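# Bring open grippers to rest around two red balls

## Task

Finish with each red ball sitting very near the grasp point of its own gripper, one ball per gripper. Neither gripper may be holding or carrying anything at the end, both stands must still be standing, and the result must stay in place without the robot supporting it.

## Robot and tools

Robot: two six-joint arms, left_arm and right_arm, each ending in a two-finger parallel gripper with a wrist camera. Bases in the scene frame: left_arm at (-0.036, +0.344, 0) m, right_arm at (-0.039, -0.325, 0) m, each turned slightly about z. The arm names are labels only; they do not mean left or right in any picture.

Scene frame: origin on the table top midway between the bases, +x out across the table, +z up, left_arm on the +y side. Each gripper's grasp point (end_effector_position) lies between the finger pads, roughly 1 cm inside the fingertips. In gripper axes, the fingers extend along +z and close along y. Joint ranges (rad): waist -2.880 to 2.880, shoulder 0.000 to 3.142, elbow 0.000 to 3.019, wrist pitch -1.693 to 1.571, wrist yaw -1.571 to 1.571, wrist roll -2.094 to 2.094.

The row: every moving command uses a single flat list of 16 numbers covering both arms. First eight are for left_arm: x, y, z, qw, qx, qy, qz, opening; the next eight are the same for right_arm. x, y, z is an absolute goal position for that gripper's grasp point in metres, scene frame; qw..qz is an absolute goal orientation, w first, scene frame. Opening runs from -1 (closed) to +1 (fully open, 0.094 m). Both halves must always be filled. To keep an arm still, repeat its last reported position and quaternion exactly, plus the opening it should keep. To hold an orientation steady, resend the same quaternion each time rather than copying the slightly drifted one from the last result. A target more than 0.6 m from the arm's last reported position along any gripper axis gets the whole call rejected.

execute_actions: argument actions is a list with zero or one item. Empty list: nothing sent, current state returned. An action item has rows (1 to 15 rows of 16 numbers, one applied per control step of 1/30 s) and optional steps (up to 15, default 15; the final row repeats if rows run short). A wait item has only steps (up to 300), counted from the previous result, so thinking time eats into it. Optional pictures (boolean) toggles camera images; they come by default.

move: target is one 16-number row as above; speed in m/s from 0.002 to 0.5 (default 0.25; rotation capped at twice that in rad/s). Both grippers travel in straight lines toward their targets and arrive together, over 0.5 to 10 s; longer paths are cut off at 10 s. Openings are applied at the start. No obstacle avoidance, including the other arm. Grippers trail the path and can overshoot speed, mainly with an outstretched arm. Its result adds a move: line with the ending (done, off_target, moving, held, fault), any limits (paced = pose clipped; held = steps blocked on the way, after which the arm may lurch fast), and each gripper's distance from its target.

wait: seconds, 0 to 10; lets the simulation run with no new command.

zoom_image: camera (cam_low, cam_left_wrist, cam_right_wrist) and region [x0, y0, x1, y1] in image pixels from the top-left, at most 504 by 504. Images: cam_low 504x504 fixed, wrist cameras 616x616 fisheye. read_manual returns only licence text. finished_scene takes scene (integer) and ends it permanently, then reports success.

Control behaviour: every step the command is trimmed to within 70 mm and 16 degrees of the measured pose; inverse kinematics favours position over orientation. After an action ends, the arm continues only to its last trimmed pose, so far goals need several calls. Arms often stop a centimetre or more short, usually low. Reported hand positions can be off, more at long reach. Nothing is held back; results arrive when the action finishes, and the simulation keeps running while you think.

Results: a state line per arm with position and quaternion; grip_measured (finger opening on the command scale); Joint positions (last value is opening in metres); joint torques (biased, noisy); a Hand target line showing what the controller is driving toward; HELD marking steps not sent; pose unreachable when the clearance check altered a command; FAULT, MOTOR HOT and OVER-TEMPERATURE FAULT lines for stops and heat.

Gripping: commanding about 0.03 below grip_measured grips firmly, less gives a lighter hold. For this task the balls must not end up gripped, so finish with fingers open around each ball resting on its own.

Avoid: collisions or hard pressing between the arms, knocking a stand over, pushing or dropping anything off the table, fast contacts, and pressing targets deep past a contact. Occasional disturbances may tug held parts or nudge loose objects. Holding loads heats motors; overheating drops the arm.

Each tool is called by a JSON object that holds its "name" and its "arguments", one argument or row to a line.

## Session

{"name": "execute_actions", "arguments": {
  "actions": []
}}

Scene clock: 0.00 s of 3740.00 s.
left_arm: end_effector_position=(+0.8756, +0.7131, +0.1537) grip_measured=+1.000 end_effector_quat_wxyz=(+0.546, +0.011, +0.829, +0.122) | right_arm: end_effector_position=(+0.8068, -0.1251, +0.3800) grip_measured=+1.000 end_effector_quat_wxyz=(+0.594, -0.630, +0.499, +0.048)
Joint positions: left_arm=[ 0.618  2.572  2.491 -0.311  0.196  0.314  0.094] | right_arm=[-0.104  2.277  2.509 -0.686 -0.846 -1.17   0.094]
Joint velocities: left_arm=[-0.005  0.005 -0.007 -0.022 -0.022 -0.095  0.   ] | right_arm=[-0.015  0.005 -0.012  0.012 -0.022 -0.022  0.   ]
Joint torques (N m, as the arm reports them, + toward a larger angle): no reading
Hand target (left_arm): +0.879, +0.715, +0.192; +0.567, +0.014, +0.813, +0.132
Hand target (right_arm): +0.804, -0.125, +0.405; +0.606, -0.630, +0.485, +0.035
camera_calibration (this result's frames):
cam_left_wrist: T_world_to_cam=[[0.107594, -0.971895, -0.209387, 0.632196], [-0.86002, 0.0146774, -0.51005, 0.827005], [0.498788, 0.234955, -0.83427, -0.34985], [0, 0, 0, 1]] pos_world=[0.817721, 0.684489, 0.262317]
cam_right_wrist: T_world_to_cam=[[0.682068, -0.199911, 0.703433, -0.841515], [0.0882223, -0.93239, -0.350522, -0.0502978], [0.725947, 0.301138, -0.618317, -0.192084], [0, 0, 0, 1]] pos_world=[0.717851, -0.157282, 0.45555]

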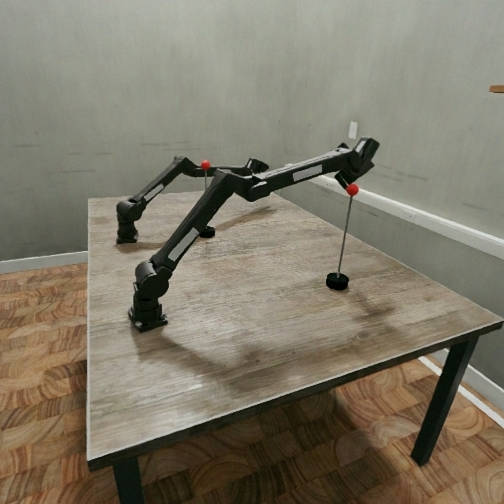

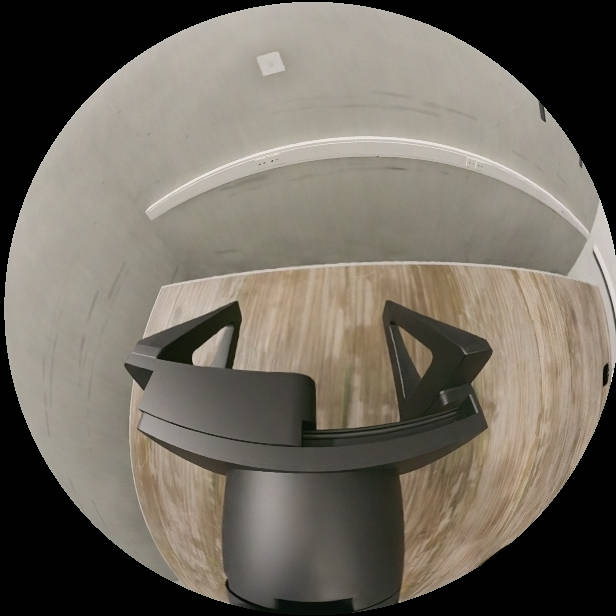

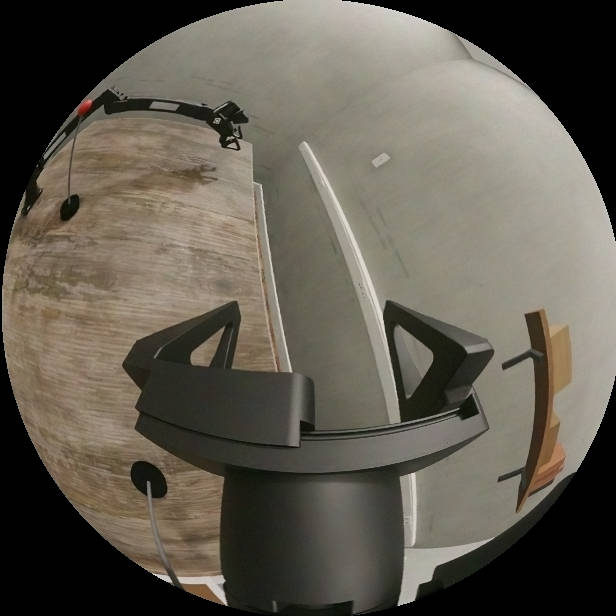

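{"name": "move", "arguments": {
  "target": [0.42,0.5,0.5,0.38,0,0.92,0,1,0.6,-0.12,0.5,0.5,0,0.866,0,1],
  "speed": 0.4
}}

{"name": "move", "arguments": {
  "target": [0.3,0.29,0.48,0.38,0,0.92,0,1,0.58,-0.35,0.48,0.5,0,0.866,0,1],
  "speed": 0.4
}}

Scene clock: 14.13 s of 3740.00 s.
left_arm: end_effector_position=(+0.4191, +0.4942, +0.4649) grip_measured=+1.000 end_effector_quat_wxyz=(+0.359, -0.002, +0.933, -0.003) | right_arm: end_effector_position=(+0.6021, -0.1249, +0.4566) grip_measured=+1.000 end_effector_quat_wxyz=(+0.467, -0.012, +0.884, -0.013)
Joint positions: left_arm=[ 0.618  1.254  1.624 -1.253  0.28   0.314  0.094] | right_arm=[ 0.197  1.621  1.865 -0.882  0.326  0.191  0.094]
Joint velocities: left_arm=[-0.015 -0.005 -0.002  0.027 -0.066  0.037  0.   ] | right_arm=[ 0.005  0.015 -0.022  0.002  0.037 -0.037  0.   ]
Joint torques (N m, as the arm reports them, + toward a larger angle): left_arm=[ 0.23 -7.49 12.55  0.76  0.27 -0.18] | right_arm=[ -0.13 -16.32  16.88   1.77   0.16   0.24]
Hand target (left_arm): +0.420, +0.491, +0.495; +0.381, +0.001, +0.925, +0.002
Hand target (right_arm): +0.597, -0.125, +0.500; +0.496, -0.002, +0.868, +0.001
Off the commanded pose (left_arm): 0.036 m, 3 deg.
Off the commanded pose (right_arm): 0.044 m, 5 deg.
After step 90, 8.57 s passed at rest.
move: off_target (left_arm, right_arm); limits=paced
camera_calibration (this result's frames):
cam_left_wrist: T_world_to_cam=[[-0.00362224, -0.999874, 0.0154287, 0.489739], [-0.994183, 0.00193995, -0.107686, 0.471879], [0.107642, -0.0157291, -0.994065, 0.551061], [0, 0, 0, 1]] pos_world=[0.41159, 0.49743, 0.591049]
cam_right_wrist: T_world_to_cam=[[0.0118458, -0.999163, 0.0391541, -0.148708], [-0.943786, -0.0241083, -0.329676, 0.720063], [0.330344, -0.0330479, -0.943282, 0.348678], [0, 0, 0, 1]] pos_world=[0.566164, -0.119701, 0.572111]

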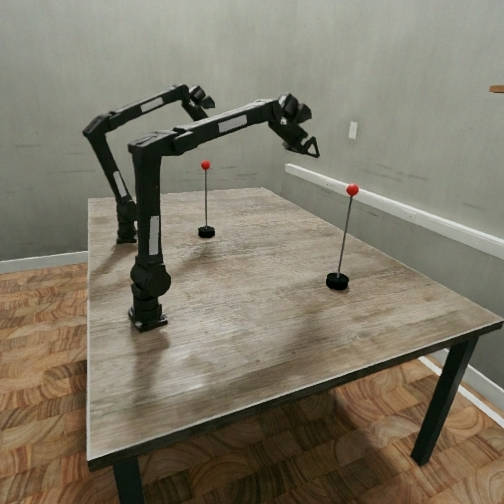

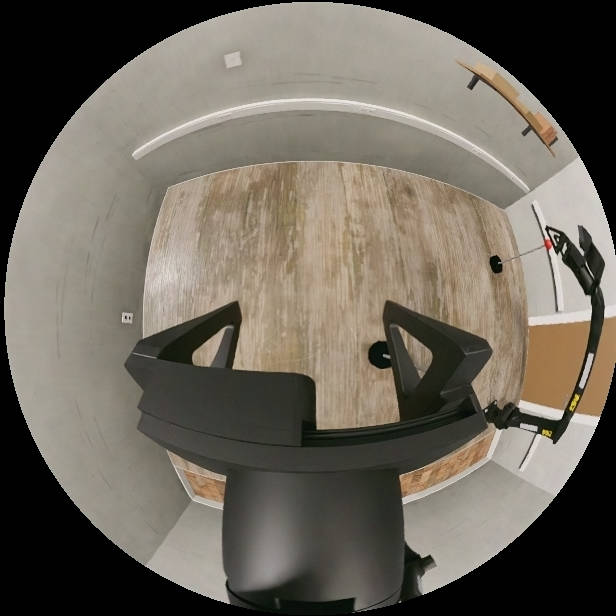

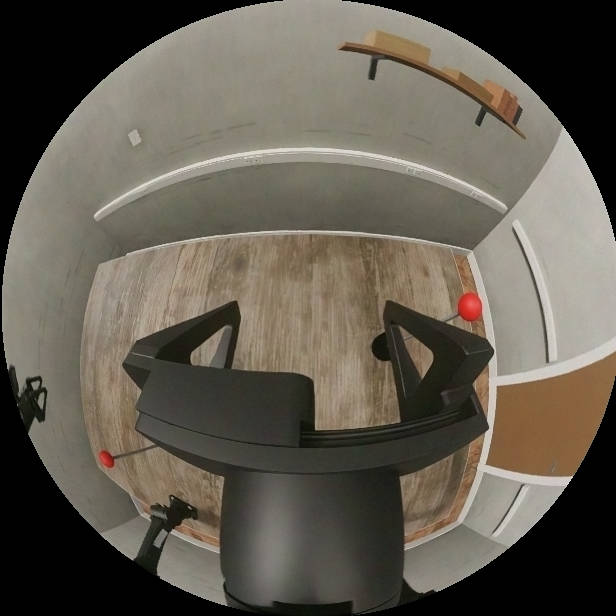

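Scene clock: 15.47 s of 3740.00 s.
left_arm: end_effector_position=(+0.3032, +0.2868, +0.4854) grip_measured=+1.000 end_effector_quat_wxyz=(+0.394, +0.005, +0.919, -0.008) | right_arm: end_effector_position=(+0.5835, -0.3548, +0.4716) grip_measured=+1.000 end_effector_quat_wxyz=(+0.489, +0.006, +0.872, -0.002)
Joint positions: left_arm=[-0.046  0.888  1.404 -1.288 -0.158 -0.168  0.094] | right_arm=[-0.247  1.445  1.67  -0.774 -0.04  -0.022  0.094]
Joint velocities: left_arm=[-0.015  0.015 -0.002 -0.007  0.007 -0.037  0.   ] | right_arm=[ 0.005 -0.015  0.007 -0.017 -0.007 -0.051  0.   ]
Joint torques (N m, as the arm reports them, + toward a larger angle): left_arm=[ 1.06 -1.47  7.67  0.96 -0.22 -0.19] | right_arm=[ -0.32 -13.14  11.82   2.7   -0.21   0.02]
Hand target (left_arm): +0.303, +0.289, +0.480; +0.385, -0.003, +0.923, -0.007
Hand target (right_arm): +0.584, -0.351, +0.480; +0.499, -0.001, +0.866, -0.003
Off the commanded pose (left_arm): 0.007 m, 2 deg.
Off the commanded pose (right_arm): 0.010 m, 2 deg.
move: done; limits=paced
camera_calibration (this result's frames):
cam_left_wrist: T_world_to_cam=[[-0.0217495, -0.999571, 0.0196393, 0.284953], [-0.982951, 0.0177922, -0.183005, 0.38784], [0.182577, -0.0232847, -0.982916, 0.554621], [0, 0, 0, 1]] pos_world=[0.286164, 0.290844, 0.610526]
cam_right_wrist: T_world_to_cam=[[-0.0116905, -0.999929, 0.00243453, -0.348079], [-0.92592, 0.00990595, -0.37759, 0.726223], [0.377539, -0.0066684, -0.92597, 0.335042], [0, 0, 0, 1]] pos_world=[0.541864, -0.353014, 0.585301]

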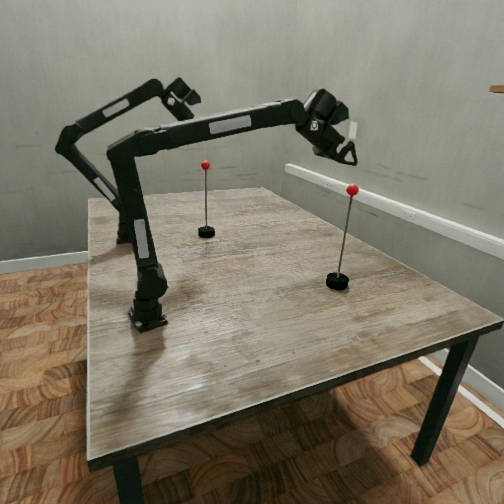

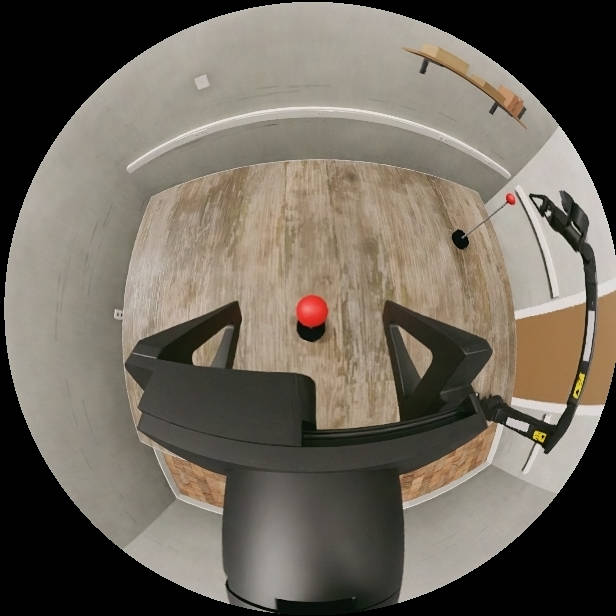

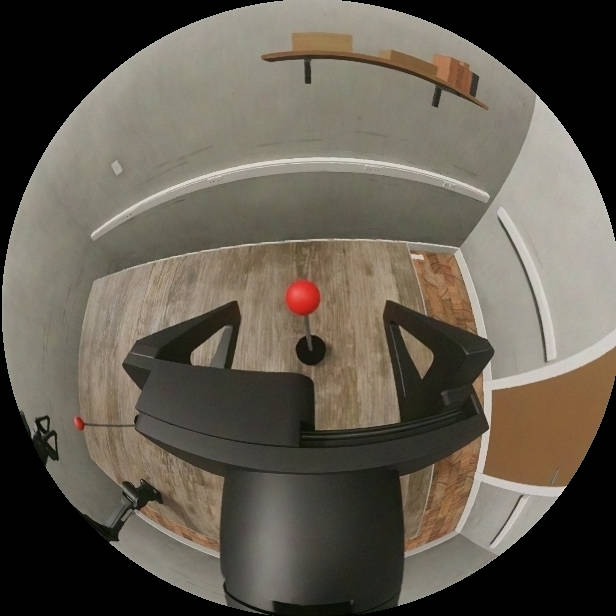

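{"name": "move", "arguments": {
  "target": [0.336,0.285,0.355,0.38,0,0.92,0,1,0.648,-0.341,0.378,0.5,0,0.866,0,1]
}}

Scene clock: 23.23 s of 3740.00 s.
left_arm: end_effector_position=(+0.3325, +0.2807, +0.3500) grip_measured=+1.000 end_effector_quat_wxyz=(+0.369, +0.004, +0.929, -0.002) | right_arm: end_effector_position=(+0.6462, -0.3437, +0.3620) grip_measured=+1.000 end_effector_quat_wxyz=(+0.484, -0.001, +0.875, -0.002)
Joint positions: left_arm=[-0.043  0.875  1.045 -0.998 -0.158 -0.171  0.094] | right_arm=[-0.222  1.587  1.547 -0.52  -0.027 -0.021  0.094]
Joint velocities: left_arm=[-0.005  0.015 -0.002 -0.012 -0.037 -0.022  0.   ] | right_arm=[-0.005 -0.005  0.012  0.002  0.022 -0.037  0.   ]
Joint torques (N m, as the arm reports them, + toward a larger angle): left_arm=[ 1.93 -2.74  8.86  2.29 -0.23 -0.02] | right_arm=[  0.31 -15.38  12.62   2.77  -0.02   0.18]
Hand target (left_arm): +0.338, +0.285, +0.356; +0.382, -0.000, +0.924, +0.000
Hand target (right_arm): +0.648, -0.340, +0.378; +0.500, +0.000, +0.866, +0.000
Off the commanded pose (left_arm): 0.007 m, 2 deg.
Off the commanded pose (right_arm): 0.016 m, 2 deg.
After step 90, 3.73 s passed at rest.
move: off_target (right_arm)
camera_calibration (this result's frames):
cam_left_wrist: T_world_to_cam=[[-0.0154969, -0.999838, 0.00919548, 0.283827], [-0.991434, 0.0141726, -0.129838, 0.377161], [0.129686, -0.0111288, -0.991493, 0.433296], [0, 0, 0, 1]] pos_world=[0.322136, 0.283258, 0.47597]
cam_right_wrist: T_world_to_cam=[[0.0019409, -0.999962, 0.00847625, -0.346979], [-0.930186, -0.00491685, -0.367056, 0.736634], [0.367084, -0.00717207, -0.93016, 0.218048], [0, 0, 0, 1]] pos_world=[0.605838, -0.34178, 0.476147]

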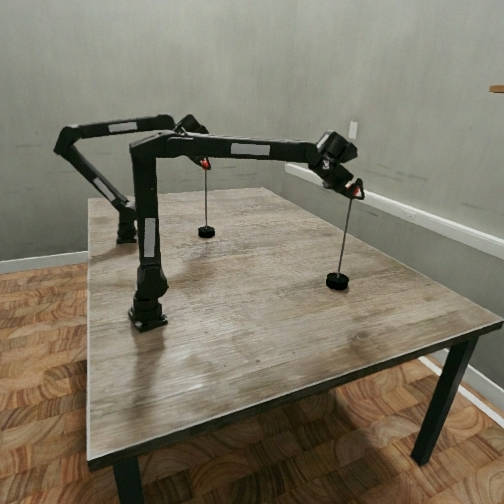

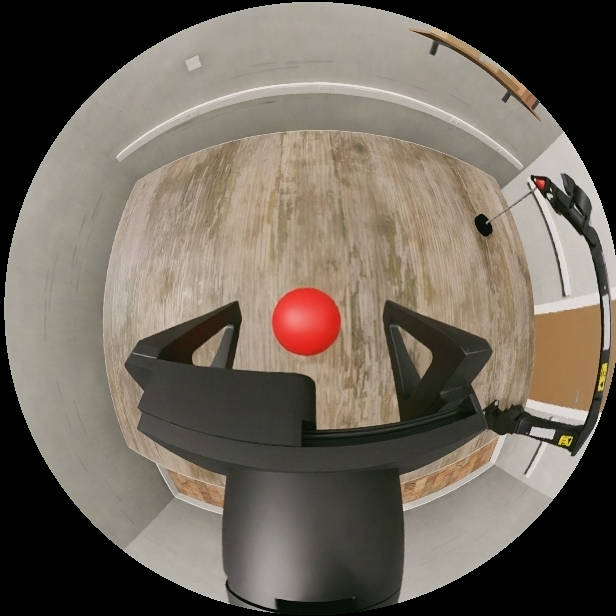

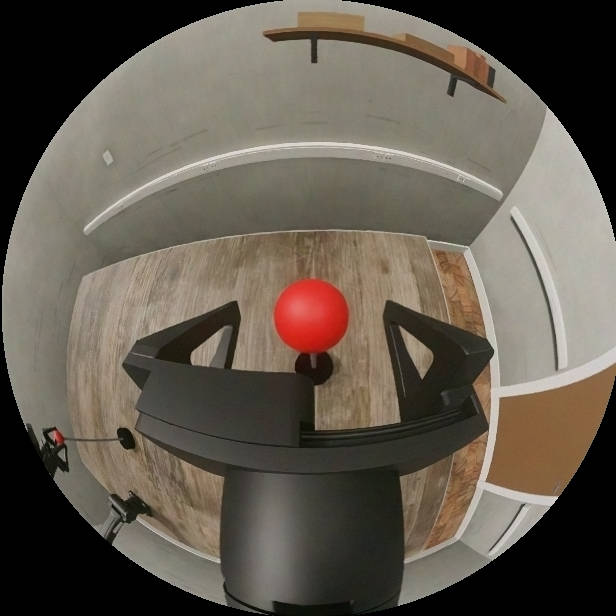

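Right is about 1 cm low.

{"name": "move", "arguments": {
  "target": [0.336,0.286,0.355,0.38,0,0.92,0,1,0.641,-0.341,0.4,0.5,0,0.866,0,1]
}}

Scene clock: 32.83 s of 3740.00 s.
left_arm: end_effector_position=(+0.3326, +0.2813, +0.3500) grip_measured=+1.000 end_effector_quat_wxyz=(+0.369, +0.004, +0.929, -0.002) | right_arm: end_effector_position=(+0.6419, -0.3436, +0.3568) grip_measured=+1.000 end_effector_quat_wxyz=(+0.472, -0.001, +0.882, -0.001)
Joint positions: left_arm=[-0.041  0.875  1.045 -0.998 -0.158 -0.171  0.094] | right_arm=[-0.222  1.586  1.547 -0.551 -0.027 -0.021  0.094]
Joint velocities: left_arm=[ 0.005 -0.015  0.012  0.002  0.007  0.037  0.   ] | right_arm=[-0.005 -0.024  0.007 -0.007  0.007 -0.081  0.   ]
Joint torques (N m, as the arm reports them, + toward a larger angle): left_arm=[ 1.86 -3.33  8.5   2.21 -0.17  0.  ] | right_arm=[  0.11 -16.84  15.44   1.71  -0.08   0.16]
Hand target (left_arm): +0.336, +0.286, +0.355; +0.382, +0.000, +0.924, +0.000
Hand target (right_arm): +0.639, -0.341, +0.400; +0.500, +0.000, +0.866, +0.000
Off the commanded pose (left_arm): 0.008 m, 2 deg.
Off the commanded pose (right_arm): 0.043 m, 4 deg.
After step 90, 5.90 s passed at rest.
move: off_target (right_arm)
camera_calibration (this result's frames):
cam_left_wrist: T_world_to_cam=[[-0.0139713, -0.99986, 0.00919548, 0.283889], [-0.991454, 0.0126597, -0.129838, 0.377681], [0.129703, -0.0109309, -0.991493, 0.433228], [0, 0, 0, 1]] pos_world=[0.322229, 0.283804, 0.47597]
cam_right_wrist: T_world_to_cam=[[0.00216851, -0.99997, 0.00744281, -0.346558], [-0.9403, -0.0045721, -0.340317, 0.727721], [0.340341, -0.00626049, -0.940281, 0.235905], [0, 0, 0, 1]] pos_world=[0.604739, -0.341743, 0.472052]

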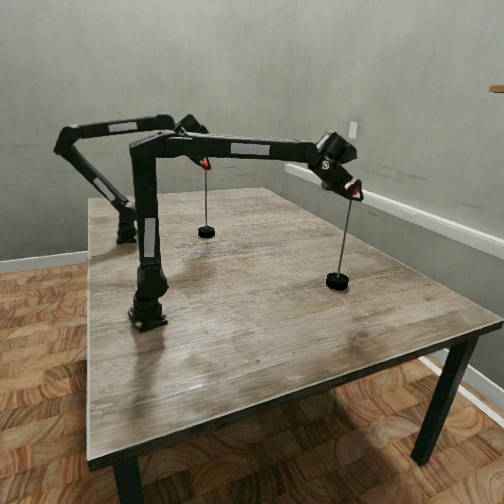

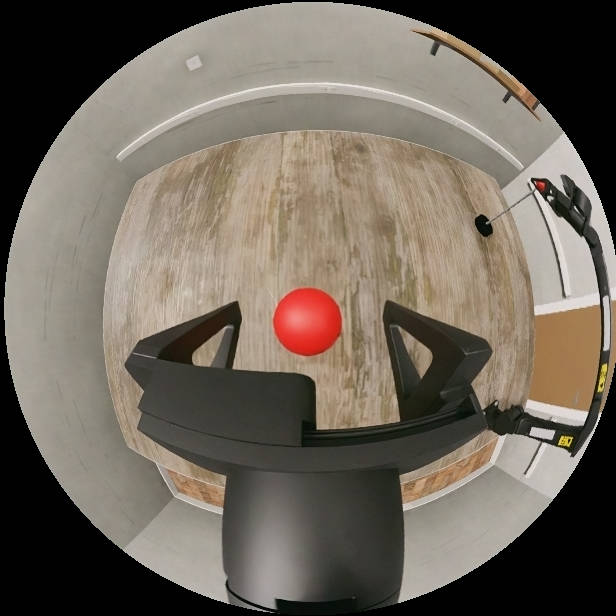

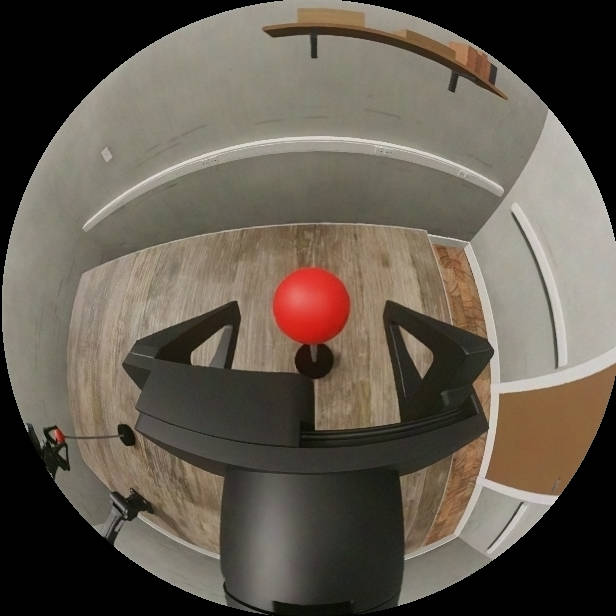

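{"name": "execute_actions", "arguments": {
  "actions": [
    {"rows":[[0.336,0.286,0.355,0.38,0,0.92,0,1,0.639,-0.341,0.416,0.5,0,0.866,0,1]]}
  ],
  "pictures": false
}}

{"name": "wait", "arguments": {
  "seconds": 0.3
}}

Scene clock: 38.80 s of 3740.00 s.
left_arm: end_effector_position=(+0.3326, +0.2814, +0.3500) grip_measured=+1.000 end_effector_quat_wxyz=(+0.369, +0.003, +0.929, -0.002) | right_arm: end_effector_position=(+0.6352, -0.3433, +0.3624) grip_measured=+1.000 end_effector_quat_wxyz=(+0.464, -0.001, +0.886, -0.001)
Joint positions: left_arm=[-0.041  0.875  1.045 -0.998 -0.158 -0.171  0.094] | right_arm=[-0.222  1.574  1.557 -0.59  -0.027 -0.021  0.094]
Joint velocities: left_arm=[-0.005  0.005 -0.017  0.002 -0.037  0.007  0.   ] | right_arm=[-0.005 -0.015 -0.007  0.002 -0.007 -0.051  0.   ]
Joint torques (N m, as the arm reports them, + toward a larger angle): left_arm=[ 1.89 -3.3   8.49  2.2  -0.17 -0.01] | right_arm=[  0.13 -16.35  17.22   1.75  -0.09   0.18]
Hand target (left_arm): +0.336, +0.286, +0.355; +0.382, -0.000, +0.924, +0.000
Hand target (right_arm): +0.636, -0.341, +0.416; +0.500, +0.000, +0.866, -0.000
Off the commanded pose (left_arm): 0.008 m, 2 deg.
Off the commanded pose (right_arm): 0.054 m, 5 deg.
Steps of this call (steps 1 to 90: nothing new was sent; then 2.47 s passed at rest; steps 91 to 105: all 15 steps of this action). Readings (end_effector_position):
91: left_arm (+0.3326, +0.2813, +0.3500) | right_arm (+0.6407, -0.3435, +0.3571)
92: left_arm (+0.3326, +0.2813, +0.3500) | right_arm (+0.6393, -0.3435, +0.3561)
94: left_arm (+0.3326, +0.2813, +0.3500) | right_arm (+0.6371, -0.3434, +0.3557)
98: left_arm (+0.3326, +0.2814, +0.3500) | right_arm (+0.6352, -0.3433, +0.3581)
105: the state above

Scene clock: 39.10 s of 3740.00 s.
left_arm: end_effector_position=(+0.3326, +0.2814, +0.3500) grip_measured=+1.000 end_effector_quat_wxyz=(+0.369, +0.003, +0.929, -0.002) | right_arm: end_effector_position=(+0.6352, -0.3433, +0.3624) grip_measured=+1.000 end_effector_quat_wxyz=(+0.464, -0.001, +0.886, -0.001)
Joint positions: left_arm=[-0.041  0.875  1.045 -0.998 -0.158 -0.171  0.094] | right_arm=[-0.222  1.574  1.557 -0.59  -0.027 -0.021  0.094]
Joint velocities: left_arm=[-0.005 -0.005 -0.002 -0.007  0.007 -0.007  0.   ] | right_arm=[-0.015  0.005 -0.022 -0.002 -0.081  0.022  0.   ]
Joint torques (N m, as the arm reports them, + toward a larger angle): left_arm=[ 1.89 -3.37  8.5   2.22 -0.16 -0.01] | right_arm=[ -0.24 -16.82  17.42   1.8   -0.07   0.18]
Hand target (left_arm): +0.336, +0.286, +0.355; +0.382, -0.000, +0.924, +0.000
Hand target (right_arm): +0.636, -0.341, +0.416; +0.500, +0.000, +0.866, -0.000
Off the commanded pose (left_arm): 0.008 m, 2 deg.
Off the commanded pose (right_arm): 0.054 m, 5 deg.
Steps of this call (steps 1 to 9: nothing new was sent). Readings (end_effector_position):
1: left_arm (+0.3326, +0.2814, +0.3500) | right_arm (+0.6352, -0.3433, +0.3624)
2: left_arm (+0.3326, +0.2814, +0.3500) | right_arm (+0.6352, -0.3433, +0.3624)
4: left_arm (+0.3326, +0.2814, +0.3500) | right_arm (+0.6352, -0.3433, +0.3624)
8: left_arm (+0.3326, +0.2814, +0.3500) | right_arm (+0.6352, -0.3433, +0.3624)
9: the state above
camera_calibration (this result's frames):
cam_left_wrist: T_world_to_cam=[[-0.0135898, -0.999865, 0.00919548, 0.283905], [-0.991459, 0.0122815, -0.129838, 0.377811], [0.129707, -0.0108814, -0.991493, 0.433211], [0, 0, 0, 1]] pos_world=[0.322252, 0.28394, 0.47597]
cam_right_wrist: T_world_to_cam=[[0.00229346, -0.999974, 0.00680589, -0.346207], [-0.946123, -0.0043736, -0.323777, 0.721125], [0.323799, -0.00569664, -0.946109, 0.256239], [0, 0, 0, 1]] pos_world=[0.600097, -0.341585, 0.47827]

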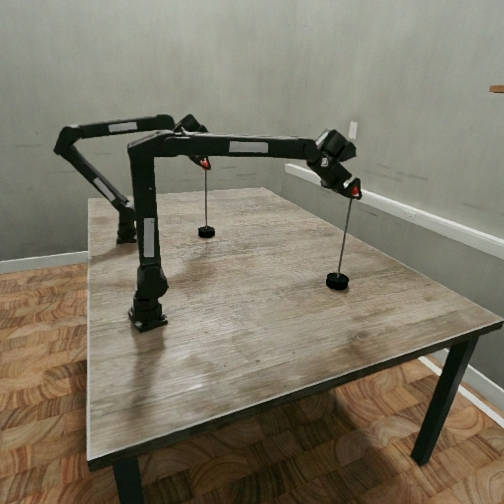

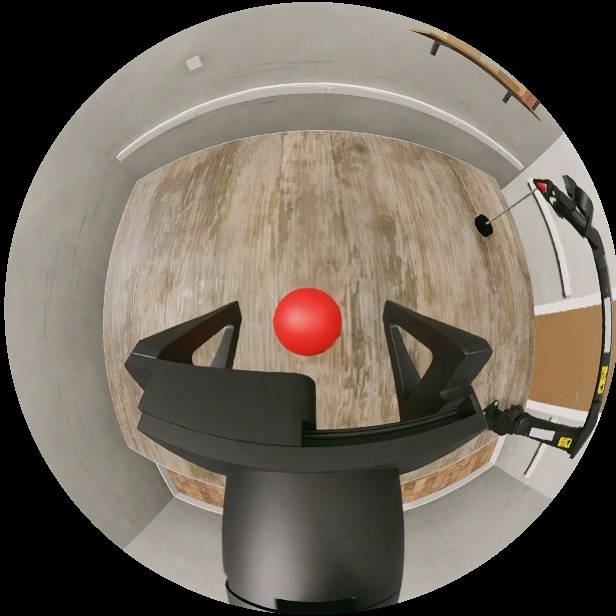

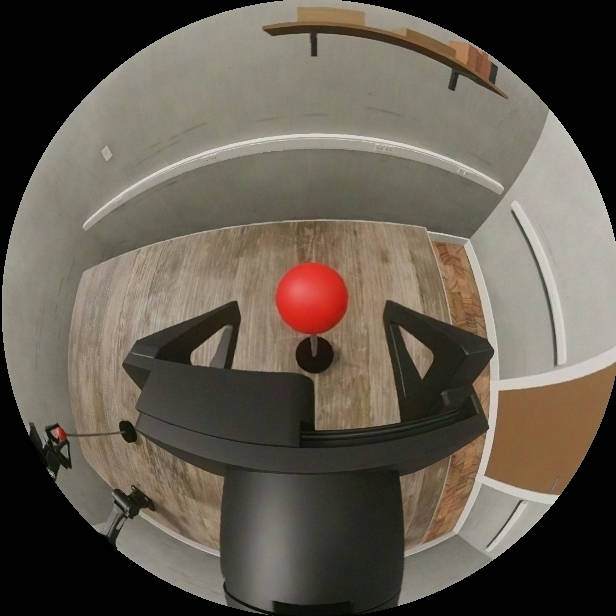

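A pure wrist pitch-up gives the needed shift.

{"name": "execute_actions", "arguments": {
  "actions": [
    {"rows":[[0.336,0.286,0.355,0.38,0,0.92,0,1,0.648,-0.341,0.429,0.53,0,0.848,0,1]]}
  ]
}}

Scene clock: 43.67 s of 3740.00 s.
left_arm: end_effector_position=(+0.3326, +0.2814, +0.3500) grip_measured=+1.000 end_effector_quat_wxyz=(+0.369, +0.003, +0.929, -0.002) | right_arm: end_effector_position=(+0.6411, -0.3436, +0.3757) grip_measured=+1.000 end_effector_quat_wxyz=(+0.488, -0.000, +0.873, -0.001)
Joint positions: left_arm=[-0.041  0.875  1.045 -0.998 -0.158 -0.171  0.094] | right_arm=[-0.222  1.57   1.557 -0.538 -0.027 -0.019  0.094]
Joint velocities: left_arm=[-0.024  0.015 -0.002  0.007  0.007  0.051  0.   ] | right_arm=[-0.024 -0.005  0.017 -0.027  0.022  0.022  0.   ]
Joint torques (N m, as the arm reports them, + toward a larger angle): left_arm=[ 1.87 -3.34  8.49  2.22 -0.16 -0.01] | right_arm=[  0.57 -16.48  17.12   2.76  -0.04   0.19]
Hand target (left_arm): +0.336, +0.286, +0.355; +0.382, -0.000, +0.924, +0.000
Hand target (right_arm): +0.644, -0.341, +0.429; +0.530, +0.001, +0.848, -0.000
Off the commanded pose (left_arm): 0.008 m, 2 deg.
Off the commanded pose (right_arm): 0.054 m, 6 deg.
Steps of this call (steps 1 to 90: nothing new was sent; then 1.07 s passed at rest; steps 91 to 105: all 15 steps of this action). Readings (end_effector_position):
91: left_arm (+0.3326, +0.2814, +0.3500) | right_arm (+0.6364, -0.3434, +0.3642)
92: left_arm (+0.3326, +0.2814, +0.3500) | right_arm (+0.6383, -0.3435, +0.3670)
94: left_arm (+0.3326, +0.2814, +0.3500) | right_arm (+0.6406, -0.3435, +0.3721)
98: left_arm (+0.3326, +0.2814, +0.3500) | right_arm (+0.6411, -0.3435, +0.3757)
105: the state above
camera_calibration (this result's frames):
cam_left_wrist: T_world_to_cam=[[-0.0135898, -0.999865, 0.00919548, 0.283905], [-0.991459, 0.0122815, -0.129838, 0.377811], [0.129707, -0.0108814, -0.991493, 0.433211], [0, 0, 0, 1]] pos_world=[0.322252, 0.28394, 0.47597]
cam_right_wrist: T_world_to_cam=[[0.000860626, -0.999974, 0.00719376, -0.345741], [-0.926648, -0.00350183, -0.375915, 0.738456], [0.37593, -0.00634256, -0.926626, 0.22598], [0, 0, 0, 1]] pos_world=[0.599633, -0.341712, 0.489483]

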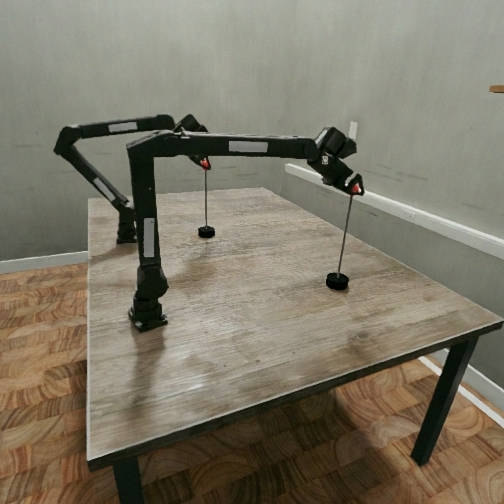

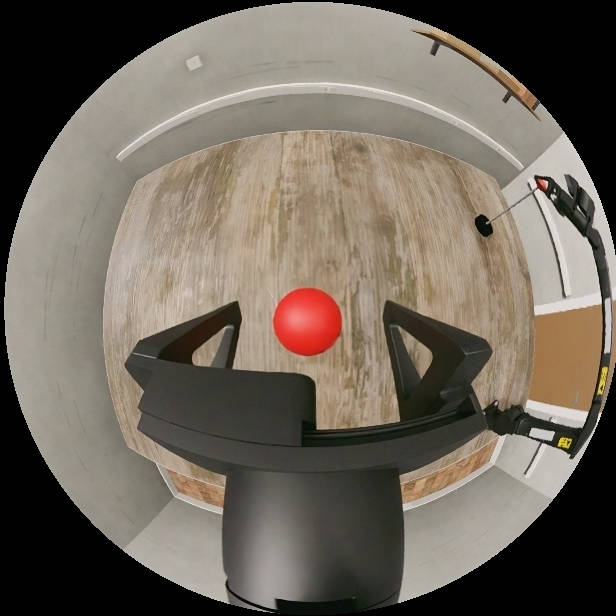

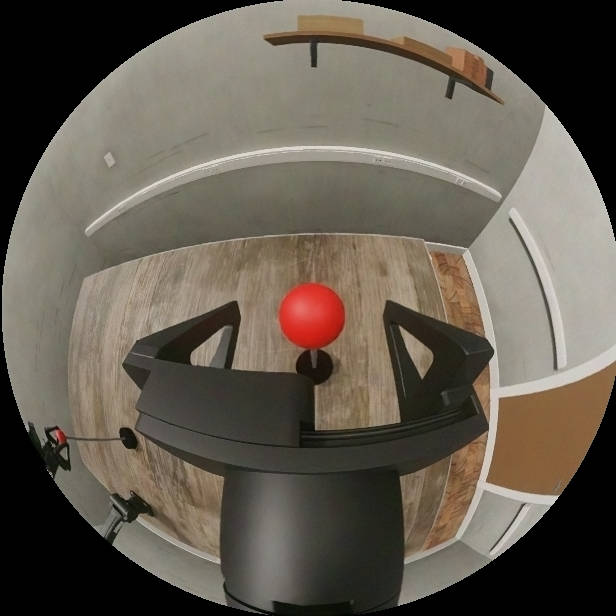

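{"name": "finished_scene", "arguments": {
  "scene": 2
}}

The scene is finished: the task was done.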